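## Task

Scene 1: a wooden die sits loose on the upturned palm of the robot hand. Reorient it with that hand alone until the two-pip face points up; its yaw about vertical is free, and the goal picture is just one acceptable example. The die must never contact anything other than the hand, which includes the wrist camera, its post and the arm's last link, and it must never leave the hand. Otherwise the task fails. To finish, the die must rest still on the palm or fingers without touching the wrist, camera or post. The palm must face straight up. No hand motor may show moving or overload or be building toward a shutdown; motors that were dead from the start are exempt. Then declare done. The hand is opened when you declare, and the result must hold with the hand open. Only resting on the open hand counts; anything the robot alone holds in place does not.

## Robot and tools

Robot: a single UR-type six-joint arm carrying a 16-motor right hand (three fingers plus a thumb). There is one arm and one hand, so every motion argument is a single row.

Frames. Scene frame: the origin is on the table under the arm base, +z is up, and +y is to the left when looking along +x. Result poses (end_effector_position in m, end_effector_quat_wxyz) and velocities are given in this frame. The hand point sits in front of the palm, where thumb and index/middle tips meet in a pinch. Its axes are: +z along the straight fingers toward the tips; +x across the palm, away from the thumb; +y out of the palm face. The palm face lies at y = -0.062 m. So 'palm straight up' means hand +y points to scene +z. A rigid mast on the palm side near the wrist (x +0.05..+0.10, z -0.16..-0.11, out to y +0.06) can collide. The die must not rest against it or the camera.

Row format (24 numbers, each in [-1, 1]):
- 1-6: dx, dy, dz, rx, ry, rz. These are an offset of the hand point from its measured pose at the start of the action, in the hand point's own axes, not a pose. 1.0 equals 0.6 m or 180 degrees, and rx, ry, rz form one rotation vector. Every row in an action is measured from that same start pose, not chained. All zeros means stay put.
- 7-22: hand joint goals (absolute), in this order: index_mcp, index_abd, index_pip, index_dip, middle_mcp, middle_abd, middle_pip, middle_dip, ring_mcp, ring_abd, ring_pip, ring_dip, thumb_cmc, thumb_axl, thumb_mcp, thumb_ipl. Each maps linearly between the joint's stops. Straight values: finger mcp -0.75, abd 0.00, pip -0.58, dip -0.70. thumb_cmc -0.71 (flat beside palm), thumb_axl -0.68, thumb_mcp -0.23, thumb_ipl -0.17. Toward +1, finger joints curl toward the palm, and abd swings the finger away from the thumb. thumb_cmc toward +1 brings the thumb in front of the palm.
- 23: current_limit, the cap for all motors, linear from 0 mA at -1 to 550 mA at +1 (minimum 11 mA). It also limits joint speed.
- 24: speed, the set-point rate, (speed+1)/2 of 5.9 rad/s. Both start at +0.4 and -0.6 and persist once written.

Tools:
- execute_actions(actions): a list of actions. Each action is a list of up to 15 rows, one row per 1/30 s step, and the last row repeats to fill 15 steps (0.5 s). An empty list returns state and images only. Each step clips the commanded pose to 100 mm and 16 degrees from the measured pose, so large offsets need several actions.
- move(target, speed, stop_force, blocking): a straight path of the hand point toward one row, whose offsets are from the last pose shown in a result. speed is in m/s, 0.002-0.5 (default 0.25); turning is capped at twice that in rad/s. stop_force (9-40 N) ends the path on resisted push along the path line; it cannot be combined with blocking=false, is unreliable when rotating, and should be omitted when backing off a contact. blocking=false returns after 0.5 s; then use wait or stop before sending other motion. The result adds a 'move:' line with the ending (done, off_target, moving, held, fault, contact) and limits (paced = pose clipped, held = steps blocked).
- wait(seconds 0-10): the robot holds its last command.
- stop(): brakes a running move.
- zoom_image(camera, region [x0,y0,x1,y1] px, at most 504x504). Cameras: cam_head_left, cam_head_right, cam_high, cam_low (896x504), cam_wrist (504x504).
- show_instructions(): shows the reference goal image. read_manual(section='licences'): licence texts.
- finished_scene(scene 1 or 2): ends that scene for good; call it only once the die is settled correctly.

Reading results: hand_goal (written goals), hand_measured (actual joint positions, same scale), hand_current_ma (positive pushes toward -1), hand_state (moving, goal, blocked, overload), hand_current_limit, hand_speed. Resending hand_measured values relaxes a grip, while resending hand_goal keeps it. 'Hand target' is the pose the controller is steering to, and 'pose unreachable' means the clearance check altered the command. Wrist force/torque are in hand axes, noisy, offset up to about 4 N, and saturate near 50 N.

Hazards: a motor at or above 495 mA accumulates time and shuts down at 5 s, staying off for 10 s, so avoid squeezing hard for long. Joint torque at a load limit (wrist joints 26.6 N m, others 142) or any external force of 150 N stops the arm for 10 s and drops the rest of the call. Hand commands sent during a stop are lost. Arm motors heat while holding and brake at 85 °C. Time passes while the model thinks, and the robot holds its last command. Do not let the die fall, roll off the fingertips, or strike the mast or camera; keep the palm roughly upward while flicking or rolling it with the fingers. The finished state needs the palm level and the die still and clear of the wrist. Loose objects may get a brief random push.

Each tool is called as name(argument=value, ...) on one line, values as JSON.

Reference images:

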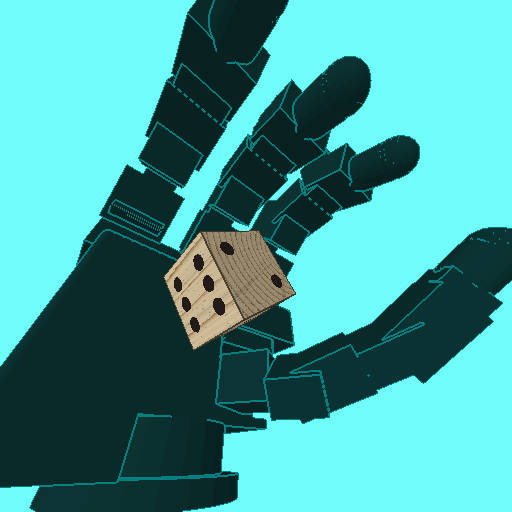

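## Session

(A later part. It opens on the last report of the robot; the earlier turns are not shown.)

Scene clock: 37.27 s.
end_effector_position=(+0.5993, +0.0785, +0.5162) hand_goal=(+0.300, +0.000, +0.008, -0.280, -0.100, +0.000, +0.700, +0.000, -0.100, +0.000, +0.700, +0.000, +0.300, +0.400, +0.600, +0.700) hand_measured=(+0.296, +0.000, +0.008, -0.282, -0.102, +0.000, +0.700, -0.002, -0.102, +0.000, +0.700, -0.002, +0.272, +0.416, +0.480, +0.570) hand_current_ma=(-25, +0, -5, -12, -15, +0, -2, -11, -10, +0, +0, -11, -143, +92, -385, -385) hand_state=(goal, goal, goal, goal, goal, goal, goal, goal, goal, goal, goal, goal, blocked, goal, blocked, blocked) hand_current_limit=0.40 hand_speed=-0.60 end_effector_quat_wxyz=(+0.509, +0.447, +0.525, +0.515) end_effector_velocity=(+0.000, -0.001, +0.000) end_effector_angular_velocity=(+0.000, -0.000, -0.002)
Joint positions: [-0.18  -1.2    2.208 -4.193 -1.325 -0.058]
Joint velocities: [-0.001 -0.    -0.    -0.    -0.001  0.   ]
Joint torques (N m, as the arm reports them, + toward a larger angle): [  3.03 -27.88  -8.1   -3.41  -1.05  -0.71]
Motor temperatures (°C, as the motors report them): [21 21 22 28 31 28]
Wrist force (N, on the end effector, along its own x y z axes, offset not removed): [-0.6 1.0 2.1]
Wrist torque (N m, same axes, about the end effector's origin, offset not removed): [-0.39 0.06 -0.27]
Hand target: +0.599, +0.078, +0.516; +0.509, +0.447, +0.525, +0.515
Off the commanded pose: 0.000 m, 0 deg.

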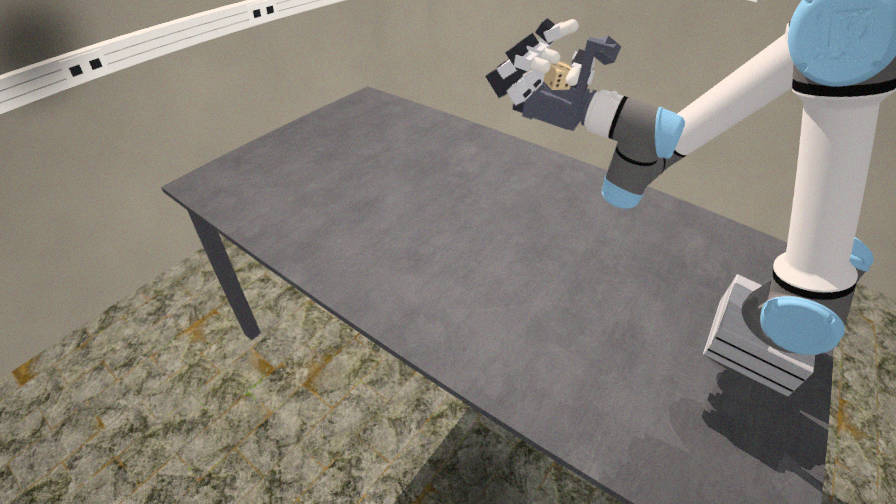

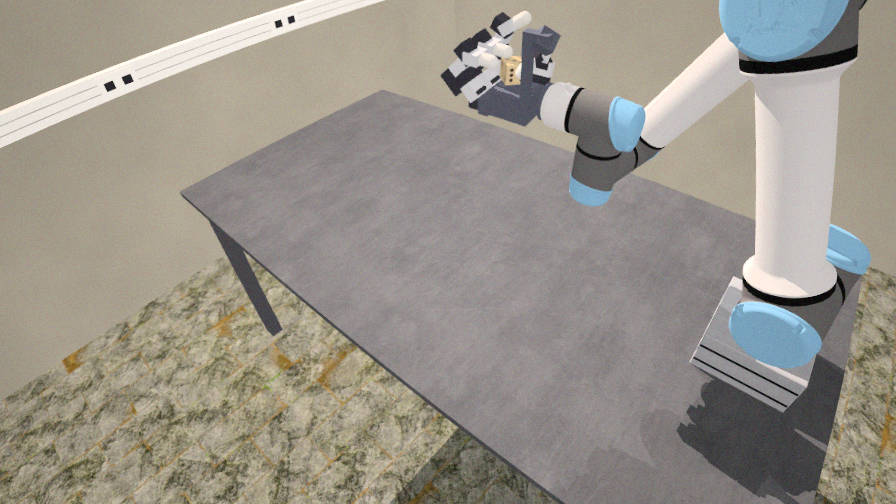

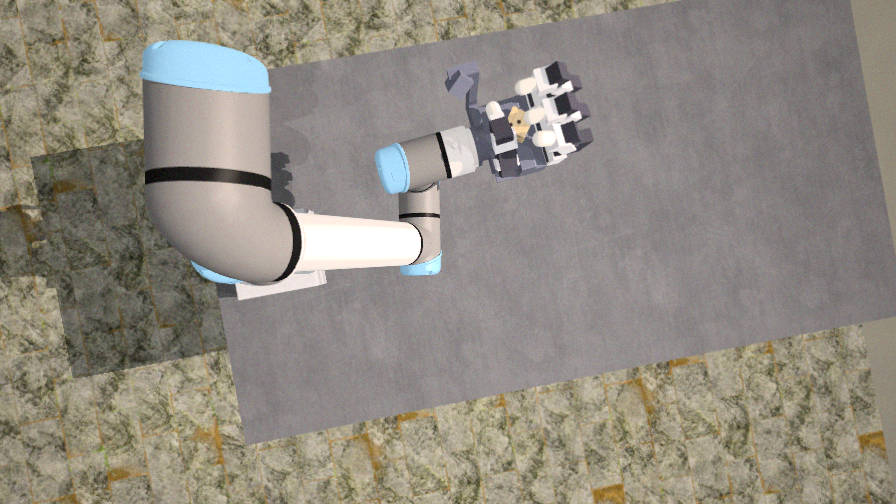

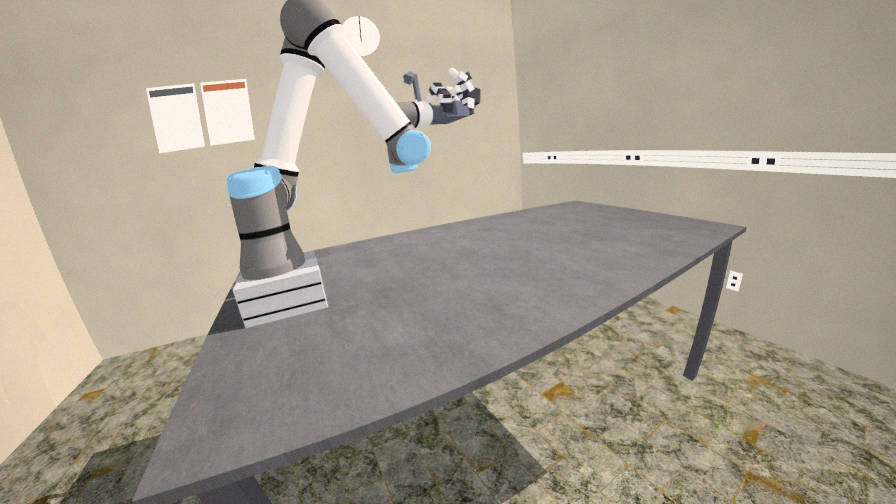

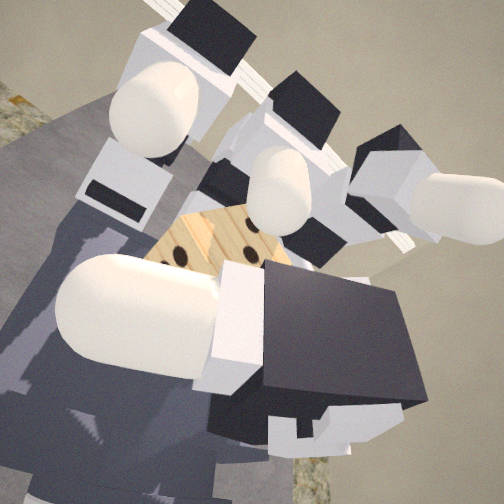

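execute_actions(actions=[[[0,0,0,0,0,0,-0.4,0,-0.3,-0.5,-0.4,0,-0.3,-0.5,-0.4,0,-0.3,-0.5,0.3,0.4,0.3,0.3,0.4,-0.6]],[[0,0,0,0,0,0,-0.4,0,-0.3,-0.5,-0.4,0,-0.3,-0.5,-0.4,0,-0.3,-0.5,0.0,0.4,-0.2,-0.1,0.4,-0.6]],[[0,0,0,0,0,0,-0.4,0,-0.3,-0.5,-0.4,0,-0.3,-0.5,-0.4,0,-0.3,-0.5,0.0,0.4,-0.2,-0.1,0.4,-0.6]]])

zoom_image(camera="cam_high", region=[440, 50, 620, 190])

zoom_image(camera="cam_head_left", region=[480, 10, 640, 130])

Scene clock: 44.30 s.
end_effector_position=(+0.5993, +0.0785, +0.5162) hand_goal=(-0.400, +0.000, -0.300, -0.500, -0.400, +0.000, -0.300, -0.500, -0.400, +0.000, -0.300, -0.500, +0.000, +0.400, -0.200, -0.100) hand_measured=(-0.408, +0.000, -0.300, -0.498, -0.408, +0.000, -0.300, -0.498, -0.408, +0.000, -0.300, -0.498, -0.006, +0.402, -0.202, -0.098) hand_current_ma=(-48, +0, +1, +13, -45, +0, +2, +12, -47, +0, +2, +13, -27, +15, -7, +8) hand_state=(goal, goal, goal, goal, goal, goal, goal, goal, goal, goal, goal, goal, goal, goal, goal, goal) hand_current_limit=0.40 hand_speed=-0.60 end_effector_quat_wxyz=(+0.509, +0.447, +0.525, +0.515) end_effector_velocity=(+0.000, -0.001, -0.000) end_effector_angular_velocity=(+0.000, +0.002, -0.002)
Joint positions: [-0.18  -1.2    2.208 -4.193 -1.325 -0.058]
Joint velocities: [-0.001 -0.     0.001  0.001 -0.001 -0.   ]
Joint torques (N m, as the arm reports them, + toward a larger angle): [  3.72 -27.31  -6.36  -3.74  -1.19  -0.61]
Motor temperatures (°C, as the motors report them): [21 21 22 28 31 28]
Wrist force (N, on the end effector, along its own x y z axes, offset not removed): [2.7 1.6 0.1]
Wrist torque (N m, same axes, about the end effector's origin, offset not removed): [-0.07 -0.44 0.27]
Hand target: +0.599, +0.078, +0.516; +0.509, +0.447, +0.525, +0.515
Off the commanded pose: 0.000 m, 0 deg.

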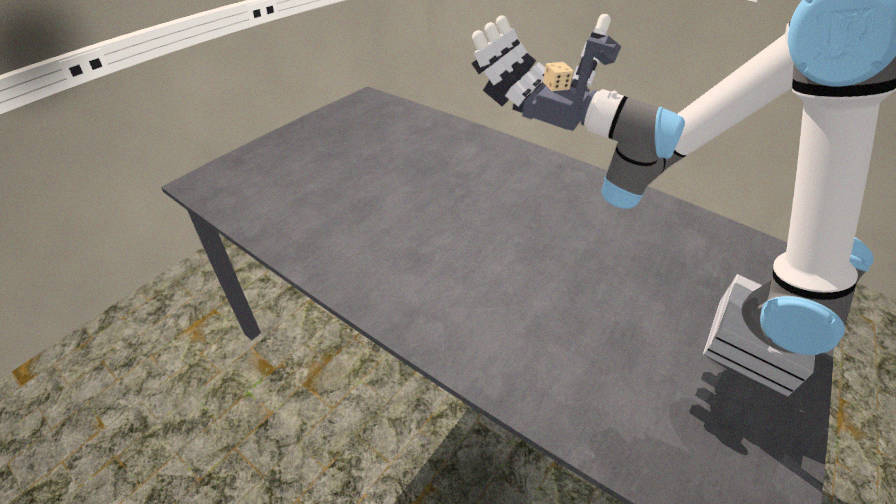

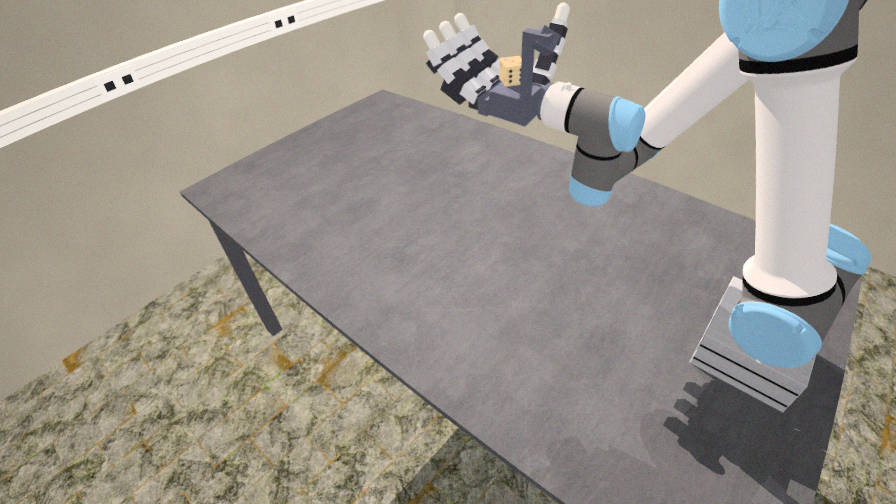

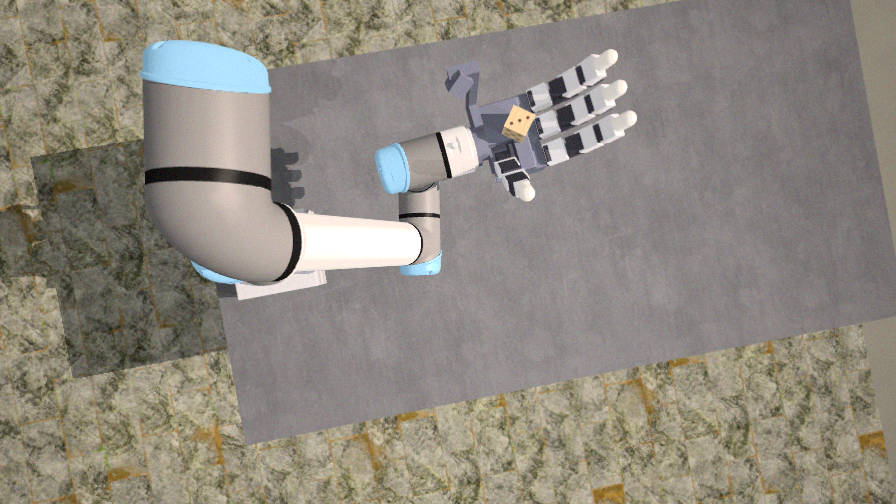

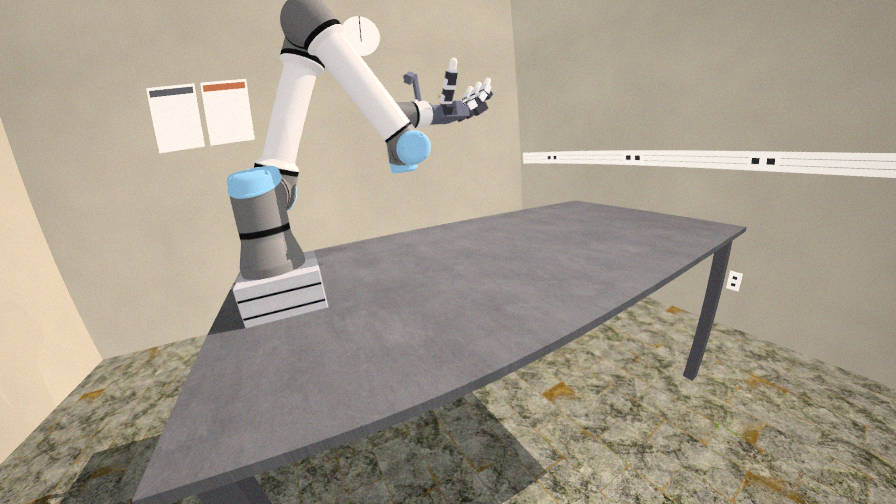

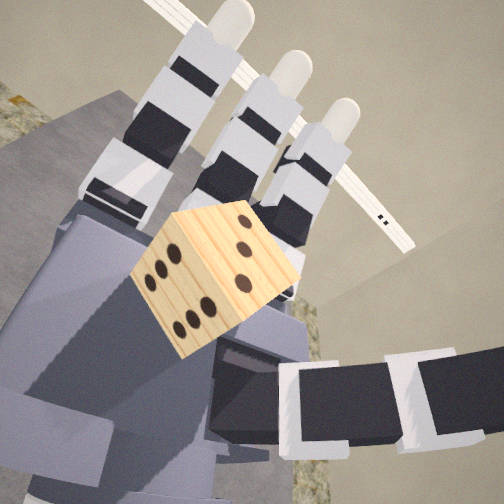

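Region (440, 50, 620, 190) of cam_high's 896x504 image, scaled by 2.800, with more detail than that image has.

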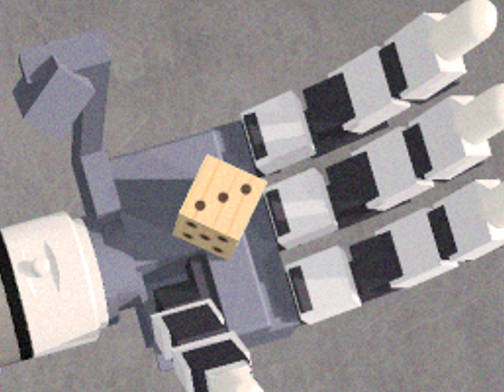

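Region (480, 10, 640, 130) of cam_head_left's 896x504 image, scaled by 3.150, with more detail than that image has; it fills the top 378 rows of this view, and the rest is white.

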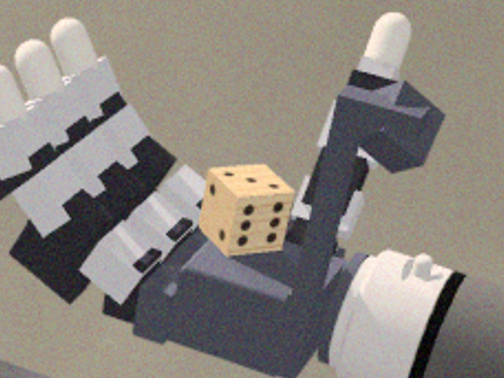

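execute_actions(actions=[[[0,0,0,0,0,0,-0.4,0,-0.3,-0.5,-0.4,0,-0.3,-0.5,-0.5,0.1,0.8,0.2,-0.7,0.4,-0.2,-0.1,0.4,-0.6]],[[0,0,0,0,0,0,-0.4,0,-0.3,-0.5,-0.4,0,-0.3,-0.5,-0.3,0.1,0.8,0.2,-0.7,0.4,-0.2,-0.1,0.4,-0.6]],[[0,0,0,0,0,0,-0.4,0,-0.3,-0.5,-0.4,0,-0.3,-0.5,-0.3,0.1,0.8,0.2,-0.7,0.4,-0.2,-0.1,0.4,-0.6]]])

zoom_image(camera="cam_high", region=[440, 50, 620, 190])

zoom_image(camera="cam_head_left", region=[480, 10, 640, 130])

Scene clock: 53.73 s.
end_effector_position=(+0.5993, +0.0785, +0.5162) hand_goal=(-0.400, +0.000, -0.300, -0.500, -0.400, +0.000, -0.300, -0.500, -0.300, +0.100, +0.800, +0.200, -0.700, +0.400, -0.200, -0.100) hand_measured=(-0.408, +0.000, -0.300, -0.498, -0.408, +0.000, -0.300, -0.498, -0.316, +0.098, +0.800, +0.198, -0.710, +0.402, -0.204, -0.100) hand_current_ma=(-48, +0, +1, +13, -45, +0, +2, +12, -83, -11, -4, -11, -53, +15, -28, +2) hand_state=(goal, goal, goal, goal, goal, goal, goal, goal, goal, goal, goal, goal, goal, goal, goal, goal) hand_current_limit=0.40 hand_speed=-0.60 end_effector_quat_wxyz=(+0.509, +0.447, +0.525, +0.515) end_effector_velocity=(-0.000, +0.000, -0.000) end_effector_angular_velocity=(+0.000, +0.001, -0.001)
Joint positions: [-0.18  -1.2    2.208 -4.193 -1.325 -0.058]
Joint velocities: [ 0.001 -0.     0.     0.001 -0.001  0.   ]
Joint torques (N m, as the arm reports them, + toward a larger angle): [  4.46 -26.06  -8.03  -3.72  -0.96  -0.39]
Motor temperatures (°C, as the motors report them): [21 21 22 28 31 28]
Wrist force (N, on the end effector, along its own x y z axes, offset not removed): [0.9 -0.2 0.1]
Wrist torque (N m, same axes, about the end effector's origin, offset not removed): [-0.29 -0.17 -0.09]
Hand target: +0.599, +0.078, +0.516; +0.509, +0.447, +0.525, +0.515
Off the commanded pose: 0.000 m, 0 deg.

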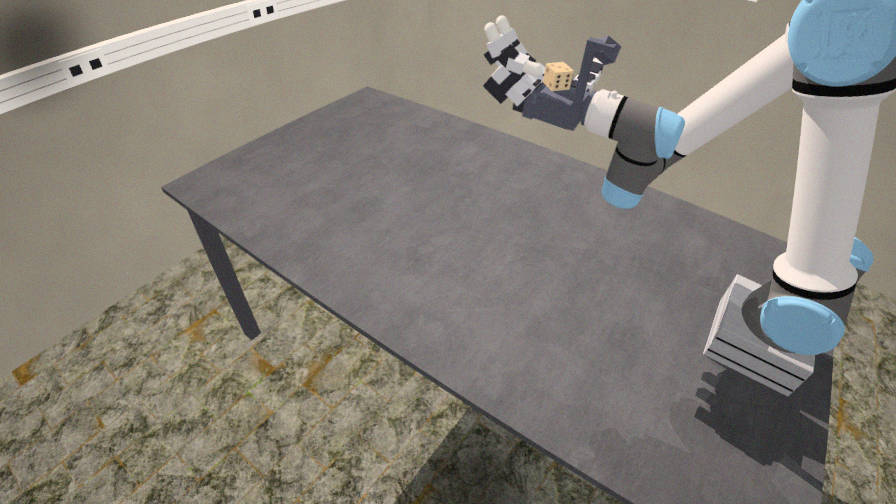

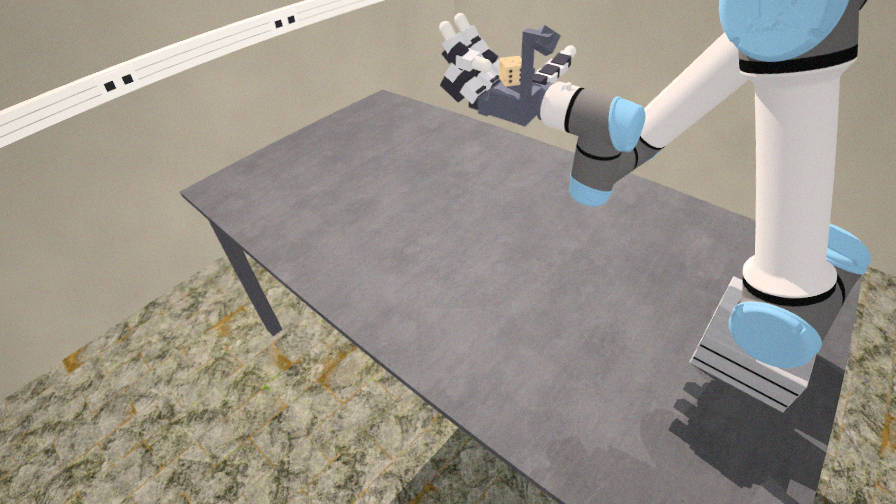

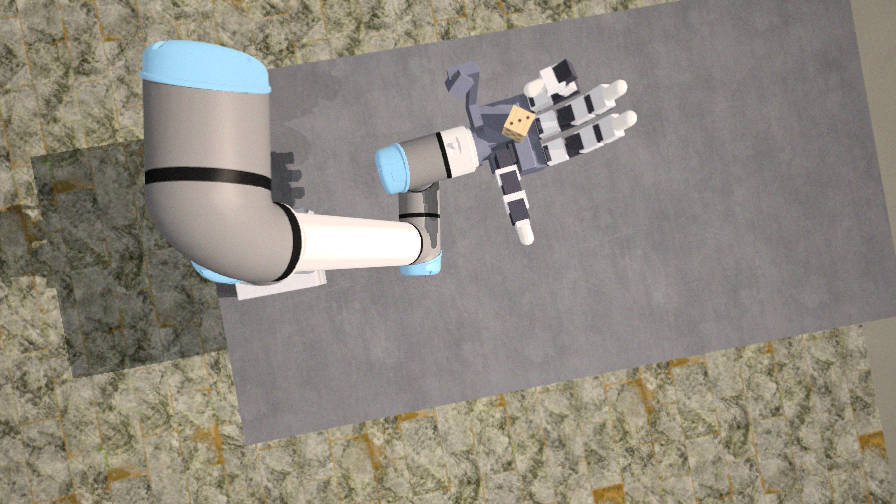

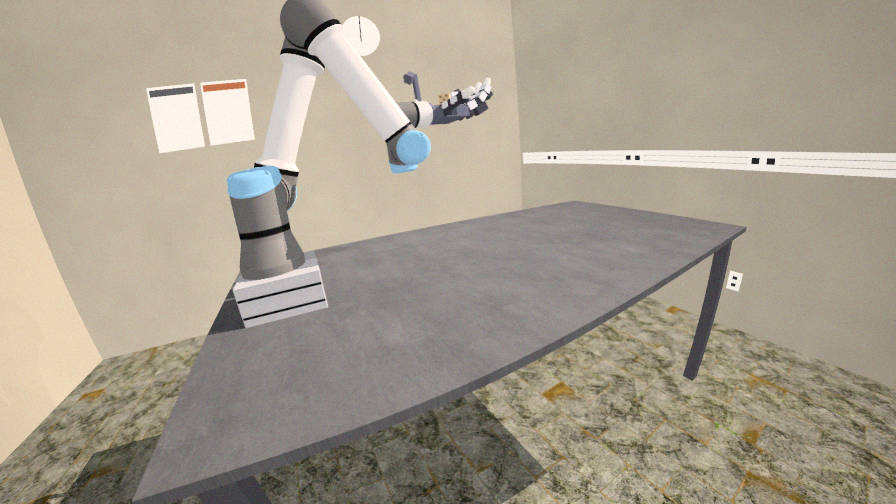

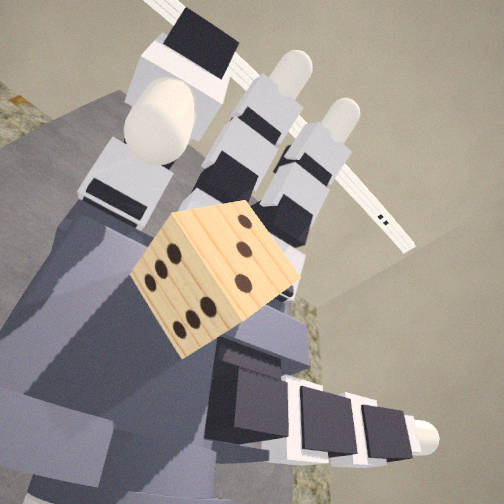

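Region (440, 50, 620, 190) of cam_high's 896x504 image, scaled by 2.800, with more detail than that image has.

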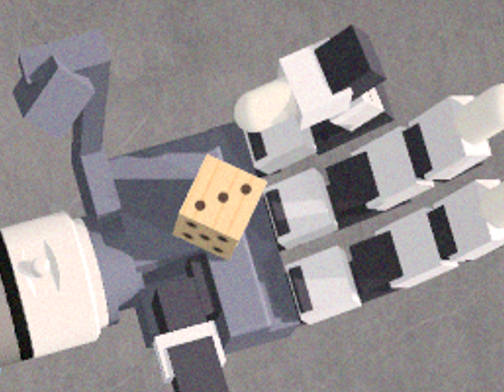

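Region (480, 10, 640, 130) of cam_head_left's 896x504 image, scaled by 3.150, with more detail than that image has; it fills the top 378 rows of this view, and the rest is white.

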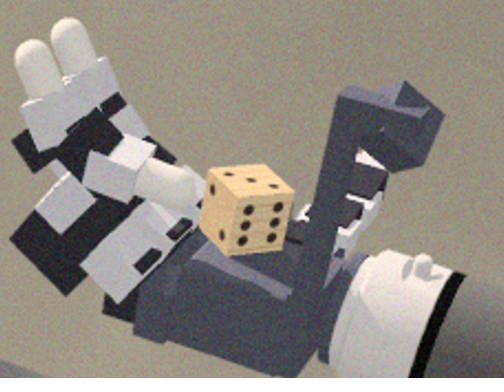

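execute_actions(actions=[[[0,0,0,0,0,0,-0.4,0,-0.3,-0.5,-0.4,0,-0.3,-0.5,-0.1,-0.2,0.8,0.2,-0.7,0.4,-0.2,-0.1,0.4,-0.6]],[[0,0,0,0,0,0,-0.4,0,-0.3,-0.5,-0.4,0,-0.3,-0.5,0.1,-0.35,0.8,0.2,-0.7,0.4,-0.2,-0.1,0.4,-0.6]],[[0,0,0,0,0,0,-0.4,0,-0.3,-0.5,-0.4,0,-0.3,-0.5,0.1,-0.35,0.8,0.2,-0.7,0.4,-0.2,-0.1,0.4,-0.6]]])

zoom_image(camera="cam_high", region=[440, 50, 620, 190])

zoom_image(camera="cam_head_left", region=[480, 10, 640, 130])

Scene clock: 59.20 s.
end_effector_position=(+0.5993, +0.0785, +0.5162) hand_goal=(-0.400, +0.000, -0.300, -0.500, -0.400, +0.000, -0.300, -0.500, +0.100, -0.350, +0.800, +0.200, -0.700, +0.400, -0.200, -0.100) hand_measured=(-0.408, +0.000, -0.300, -0.498, -0.408, +0.000, -0.300, -0.498, +0.094, -0.348, +0.800, +0.198, -0.710, +0.402, -0.204, -0.100) hand_current_ma=(-48, +0, +1, +13, -45, +0, +2, +12, -37, +12, +0, -11, -53, +15, -28, +2) hand_state=(goal, goal, goal, goal, goal, goal, goal, goal, goal, goal, goal, goal, goal, goal, goal, goal) hand_current_limit=0.40 hand_speed=-0.60 end_effector_quat_wxyz=(+0.509, +0.447, +0.525, +0.515) end_effector_velocity=(+0.000, -0.002, -0.001) end_effector_angular_velocity=(+0.000, +0.001, -0.003)
Joint positions: [-0.18  -1.2    2.208 -4.193 -1.325 -0.058]
Joint velocities: [-0.003  0.001  0.001 -0.001 -0.     0.   ]
Joint torques (N m, as the arm reports them, + toward a larger angle): [  3.26 -27.6   -8.12  -3.72  -1.16  -0.96]
Motor temperatures (°C, as the motors report them): [21 21 22 28 31 28]
Wrist force (N, on the end effector, along its own x y z axes, offset not removed): [0.5 -0.9 -2.5]
Wrist torque (N m, same axes, about the end effector's origin, offset not removed): [-0.21 0.03 -0.10]
Hand target: +0.599, +0.078, +0.516; +0.509, +0.447, +0.525, +0.515
Off the commanded pose: 0.000 m, 0 deg.

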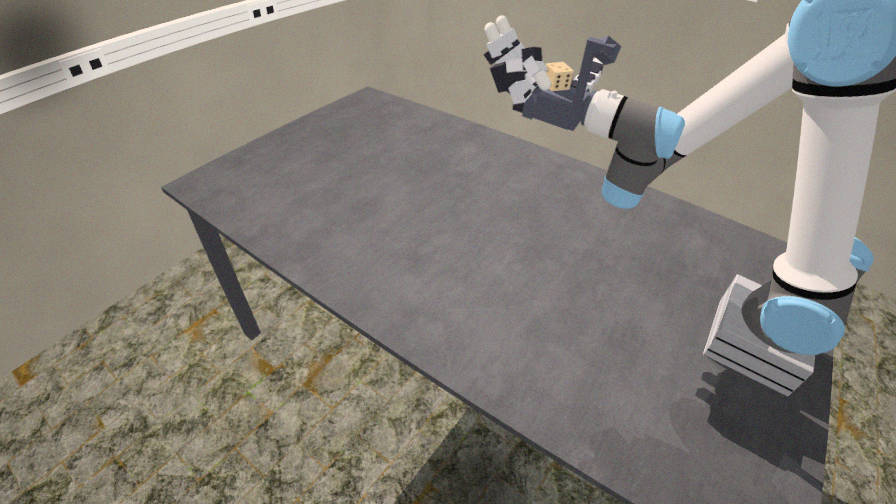

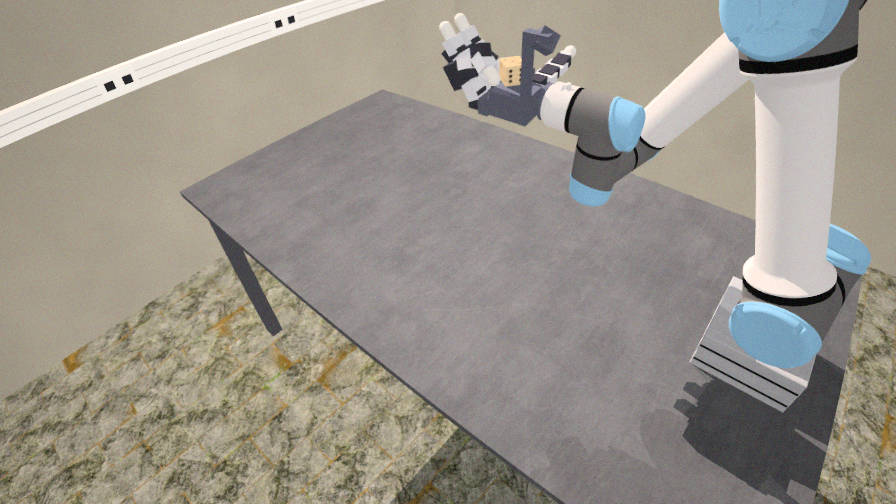

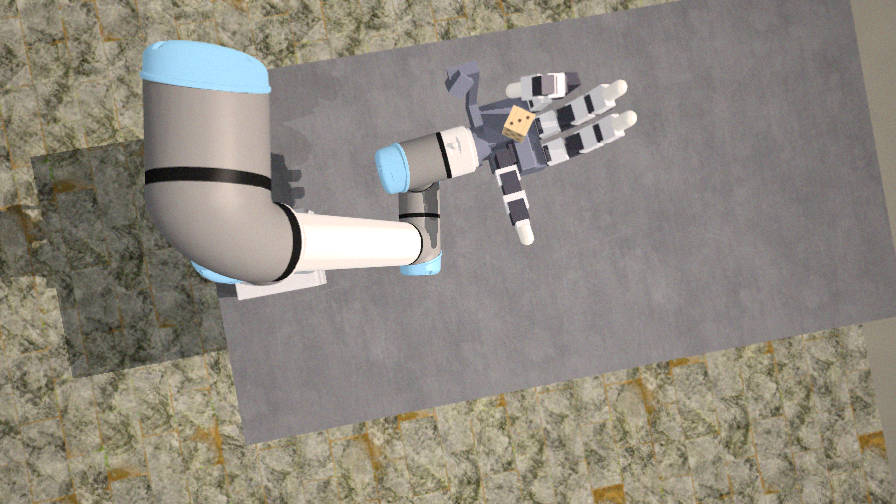

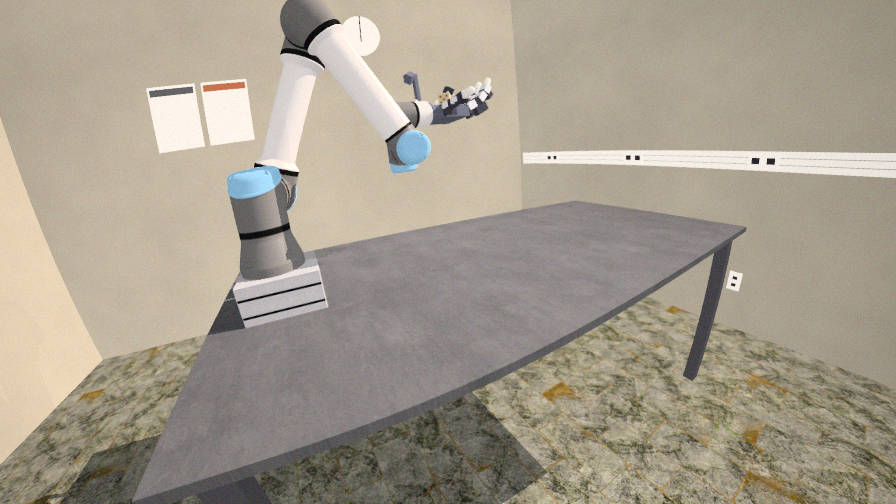

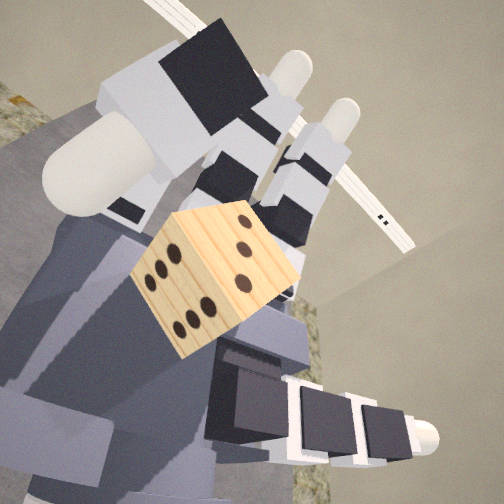

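Region (440, 50, 620, 190) of cam_high's 896x504 image, scaled by 2.800, with more detail than that image has.

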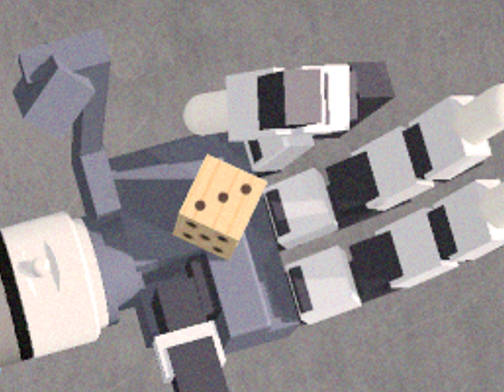

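Region (480, 10, 640, 130) of cam_head_left's 896x504 image, scaled by 3.150, with more detail than that image has; it fills the top 378 rows of this view, and the rest is white.

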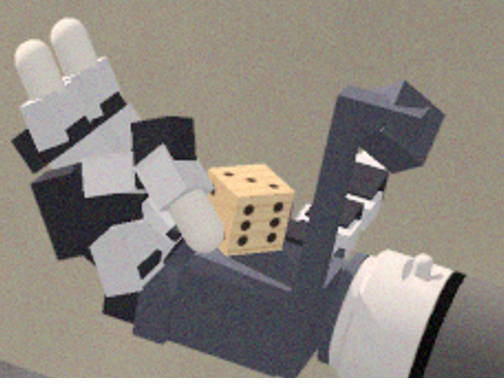

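execute_actions(actions=[[[0,0,0,0,0,0,-0.4,0,-0.3,-0.5,-0.4,0,-0.3,-0.5,-0.1,-0.35,0.8,0.2,-0.7,0.4,-0.2,-0.1,0.4,-0.6]],[[0,0,0,0,0,0,-0.4,0,-0.3,-0.5,-0.4,0,-0.3,-0.5,-0.1,0.5,0.8,0.2,-0.7,0.4,-0.2,-0.1,0.4,-0.6]],[[0,0,0,0,0,0,-0.4,0,-0.3,-0.5,-0.4,0,-0.3,-0.5,-0.1,0.5,0.8,0.2,-0.7,0.4,-0.2,-0.1,0.4,-0.6]]])

zoom_image(camera="cam_high", region=[440, 50, 620, 190])

zoom_image(camera="cam_head_left", region=[480, 10, 640, 130])

Scene clock: 65.63 s.
end_effector_position=(+0.5993, +0.0785, +0.5162) hand_goal=(-0.400, +0.000, -0.300, -0.500, -0.400, +0.000, -0.300, -0.500, -0.100, +0.500, +0.800, +0.200, -0.700, +0.400, -0.200, -0.100) hand_measured=(-0.408, +0.000, -0.300, -0.498, -0.408, +0.000, -0.300, -0.498, -0.102, +0.498, +0.800, +0.198, -0.710, +0.402, -0.204, -0.100) hand_current_ma=(-48, +0, +1, +13, -45, +0, +2, +12, -9, -11, +1, -11, -53, +15, -28, +2) hand_state=(goal, goal, goal, goal, goal, goal, goal, goal, goal, goal, goal, goal, goal, goal, goal, goal) hand_current_limit=0.40 hand_speed=-0.60 end_effector_quat_wxyz=(+0.509, +0.447, +0.525, +0.515) end_effector_velocity=(+0.000, -0.000, +0.000) end_effector_angular_velocity=(+0.000, -0.000, +0.000)
Joint positions: [-0.18  -1.2    2.208 -4.193 -1.325 -0.058]
Joint velocities: [-0.     0.    -0.    -0.     0.001  0.   ]
Joint torques (N m, as the arm reports them, + toward a larger angle): [  4.23 -26.91  -8.43  -3.69  -0.97  -0.6 ]
Motor temperatures (°C, as the motors report them): [21 21 22 28 31 28]
Wrist force (N, on the end effector, along its own x y z axes, offset not removed): [1.1 -3.2 -0.3]
Wrist torque (N m, same axes, about the end effector's origin, offset not removed): [-0.68 -0.09 -0.15]
Hand target: +0.599, +0.078, +0.516; +0.509, +0.447, +0.525, +0.515
Off the commanded pose: 0.000 m, 0 deg.

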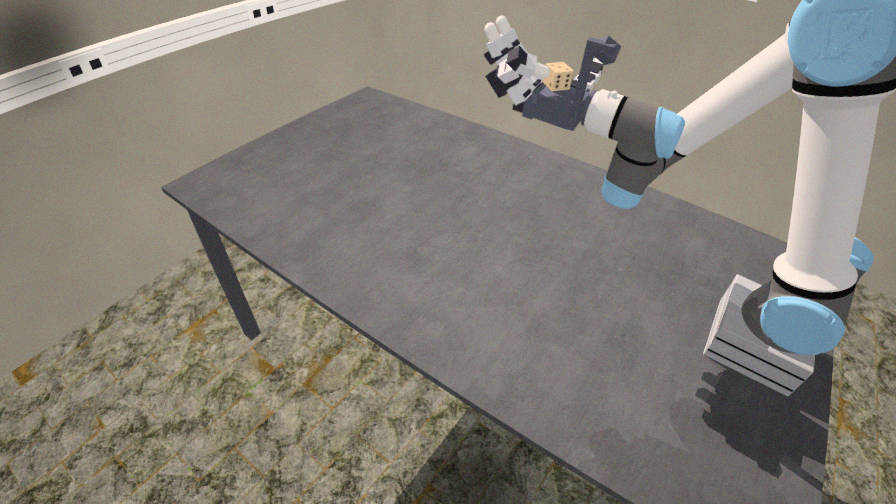

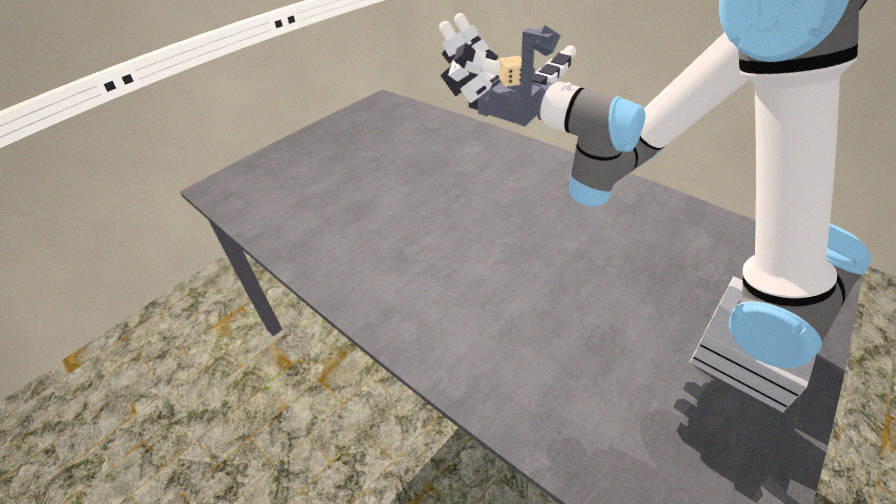

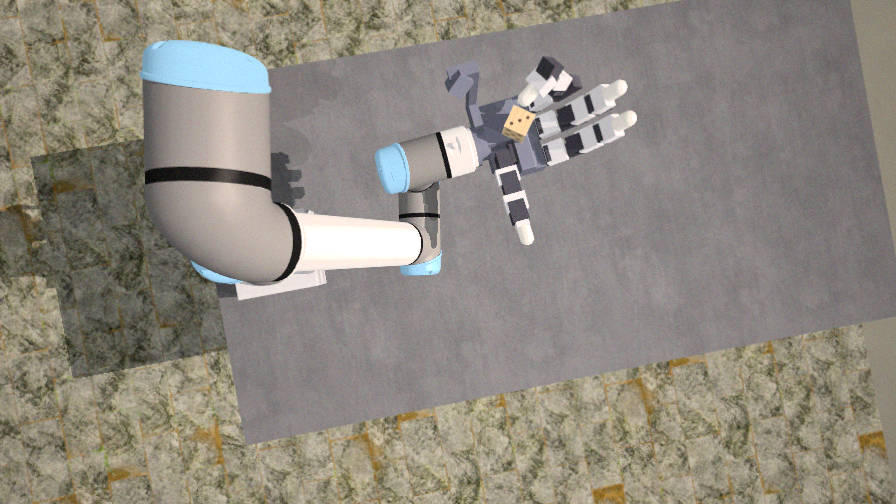

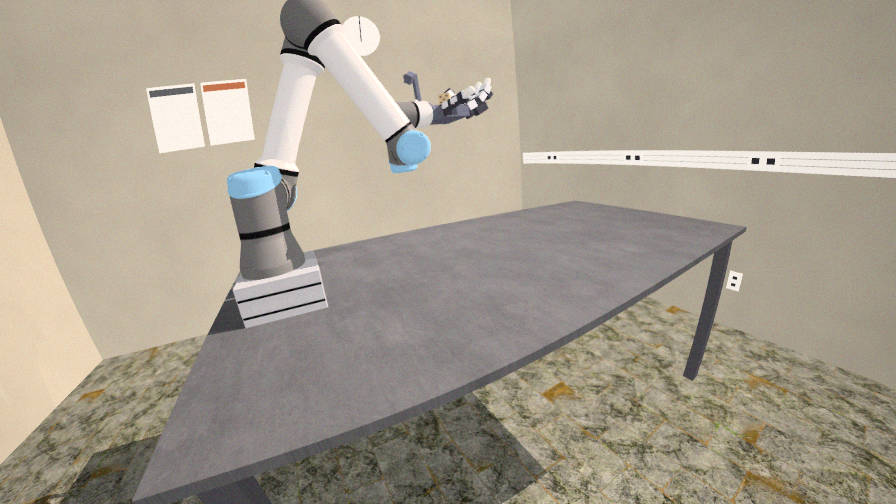

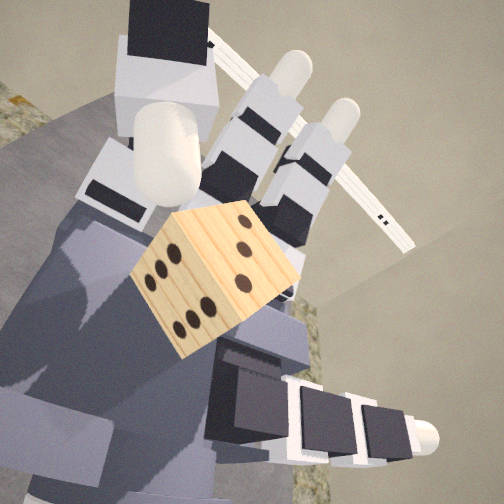

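Region (440, 50, 620, 190) of cam_high's 896x504 image, scaled by 2.800, with more detail than that image has.

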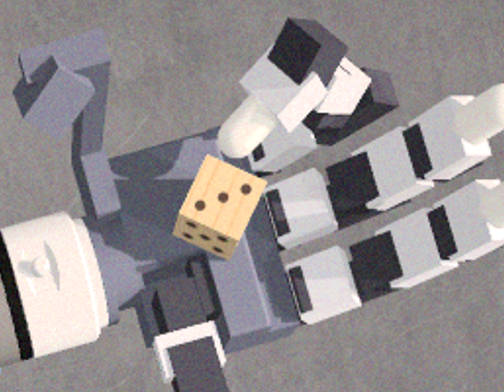

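Region (480, 10, 640, 130) of cam_head_left's 896x504 image, scaled by 3.150, with more detail than that image has; it fills the top 378 rows of this view, and the rest is white.

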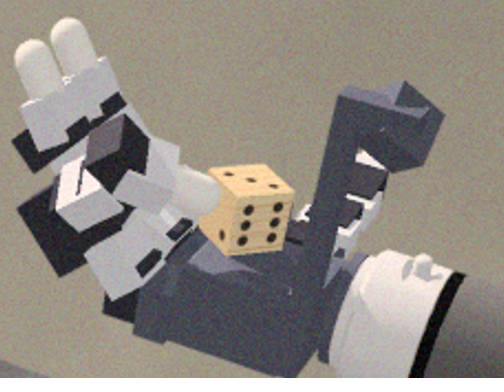

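execute_actions(actions=[[[0,0,0,0,0,0,-0.4,0,-0.3,-0.5,-0.4,0,-0.3,-0.5,0.15,0.65,0.8,0.1,-0.7,0.4,-0.2,-0.1,0.4,-0.8]],[[0,0,0,0,0,0,-0.4,0,-0.3,-0.5,-0.4,0,-0.3,-0.5,0.15,0.65,0.8,0.1,-0.7,0.4,-0.2,-0.1,0.4,-0.8]],[[0,0,0,0,0,0,-0.4,0,-0.3,-0.5,-0.4,0,-0.3,-0.5,0.15,0.65,0.8,0.1,-0.7,0.4,-0.2,-0.1,0.4,-0.8]]])

zoom_image(camera="cam_high", region=[440, 50, 620, 190])

zoom_image(camera="cam_head_left", region=[480, 10, 640, 130])

Scene clock: 70.93 s.
end_effector_position=(+0.5993, +0.0785, +0.5162) hand_goal=(-0.400, +0.000, -0.300, -0.500, -0.400, +0.000, -0.300, -0.500, +0.150, +0.650, +0.800, +0.100, -0.700, +0.400, -0.200, -0.100) hand_measured=(-0.408, +0.000, -0.300, -0.498, -0.408, +0.000, -0.300, -0.498, +0.142, +0.648, +0.800, +0.104, -0.710, +0.402, -0.204, -0.100) hand_current_ma=(-48, +0, +1, +13, -45, +0, +2, +12, -40, -9, +1, +17, -53, +15, -28, +2) hand_state=(goal, goal, goal, goal, goal, goal, goal, goal, goal, goal, goal, goal, goal, goal, goal, goal) hand_current_limit=0.40 hand_speed=-0.80 end_effector_quat_wxyz=(+0.509, +0.447, +0.525, +0.515) end_effector_velocity=(-0.000, +0.001, -0.000) end_effector_angular_velocity=(+0.000, +0.000, +0.000)
Joint positions: [-0.18  -1.2    2.208 -4.193 -1.325 -0.058]
Joint velocities: [ 0.001  0.    -0.     0.    -0.001  0.   ]
Joint torques (N m, as the arm reports them, + toward a larger angle): [  3.47 -27.71  -7.77  -3.69  -1.05  -0.69]
Motor temperatures (°C, as the motors report them): [21 21 22 28 31 28]
Wrist force (N, on the end effector, along its own x y z axes, offset not removed): [1.5 -1.0 -3.8]
Wrist torque (N m, same axes, about the end effector's origin, offset not removed): [-0.04 -0.15 -0.09]
Hand target: +0.599, +0.078, +0.516; +0.509, +0.447, +0.525, +0.515
Off the commanded pose: 0.000 m, 0 deg.

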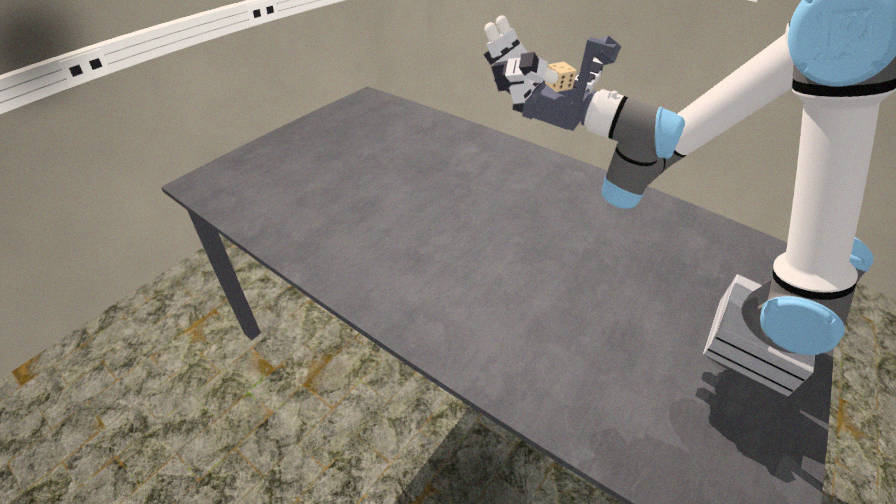

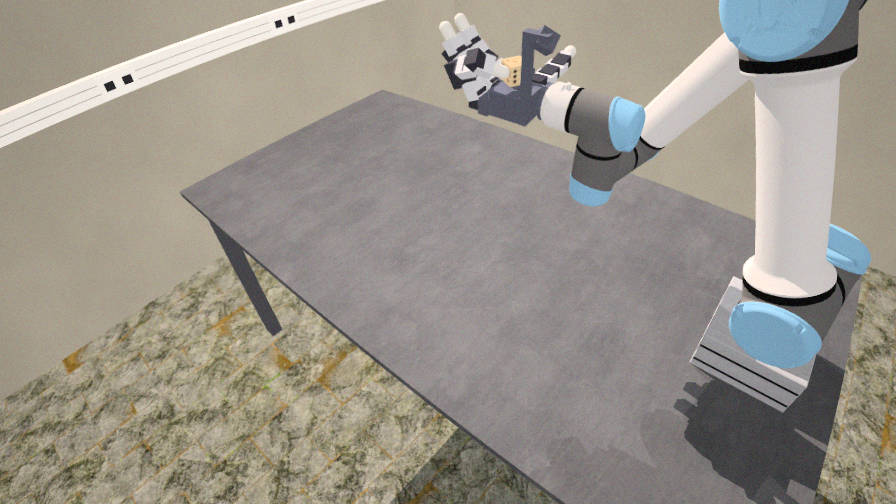

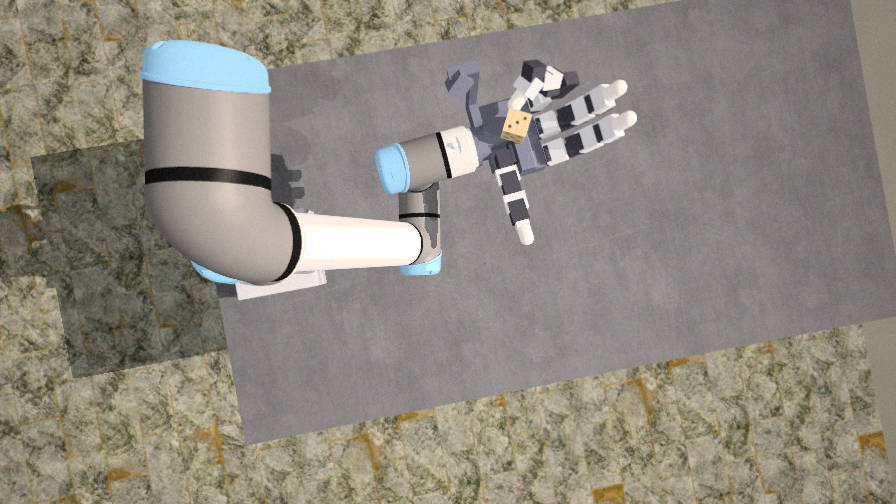

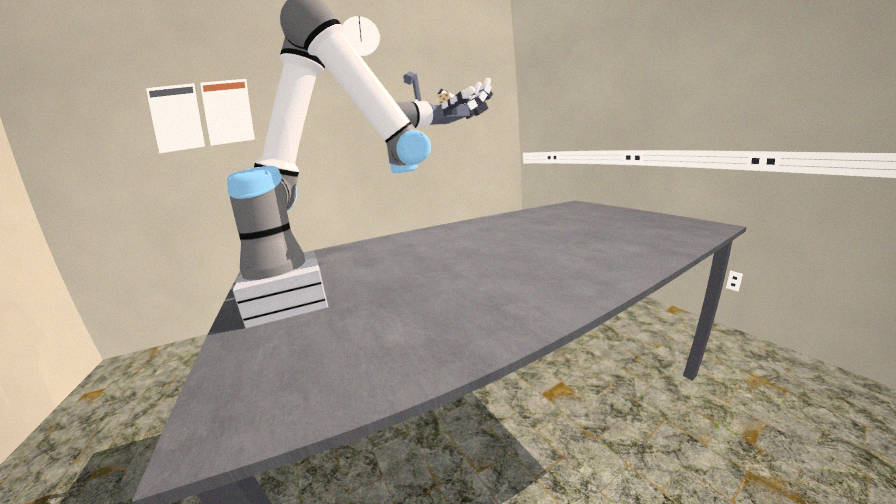

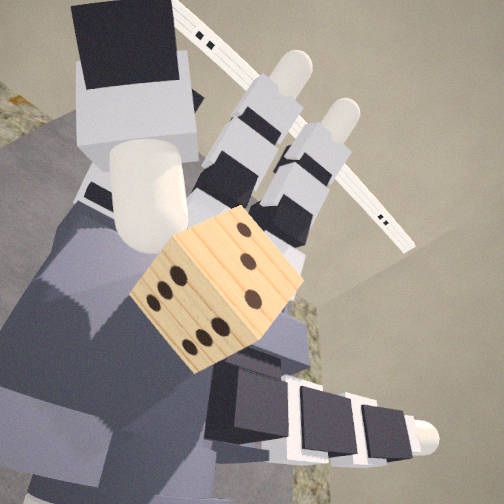

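Region (440, 50, 620, 190) of cam_high's 896x504 image, scaled by 2.800, with more detail than that image has.

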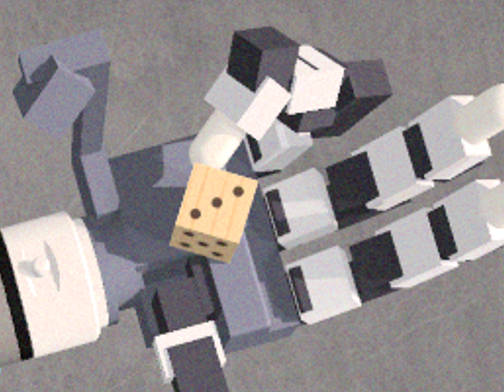

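Region (480, 10, 640, 130) of cam_head_left's 896x504 image, scaled by 3.150, with more detail than that image has; it fills the top 378 rows of this view, and the rest is white.

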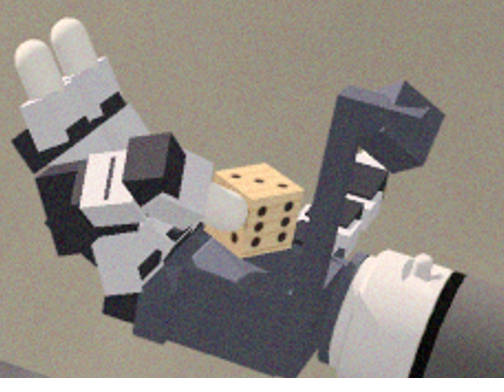

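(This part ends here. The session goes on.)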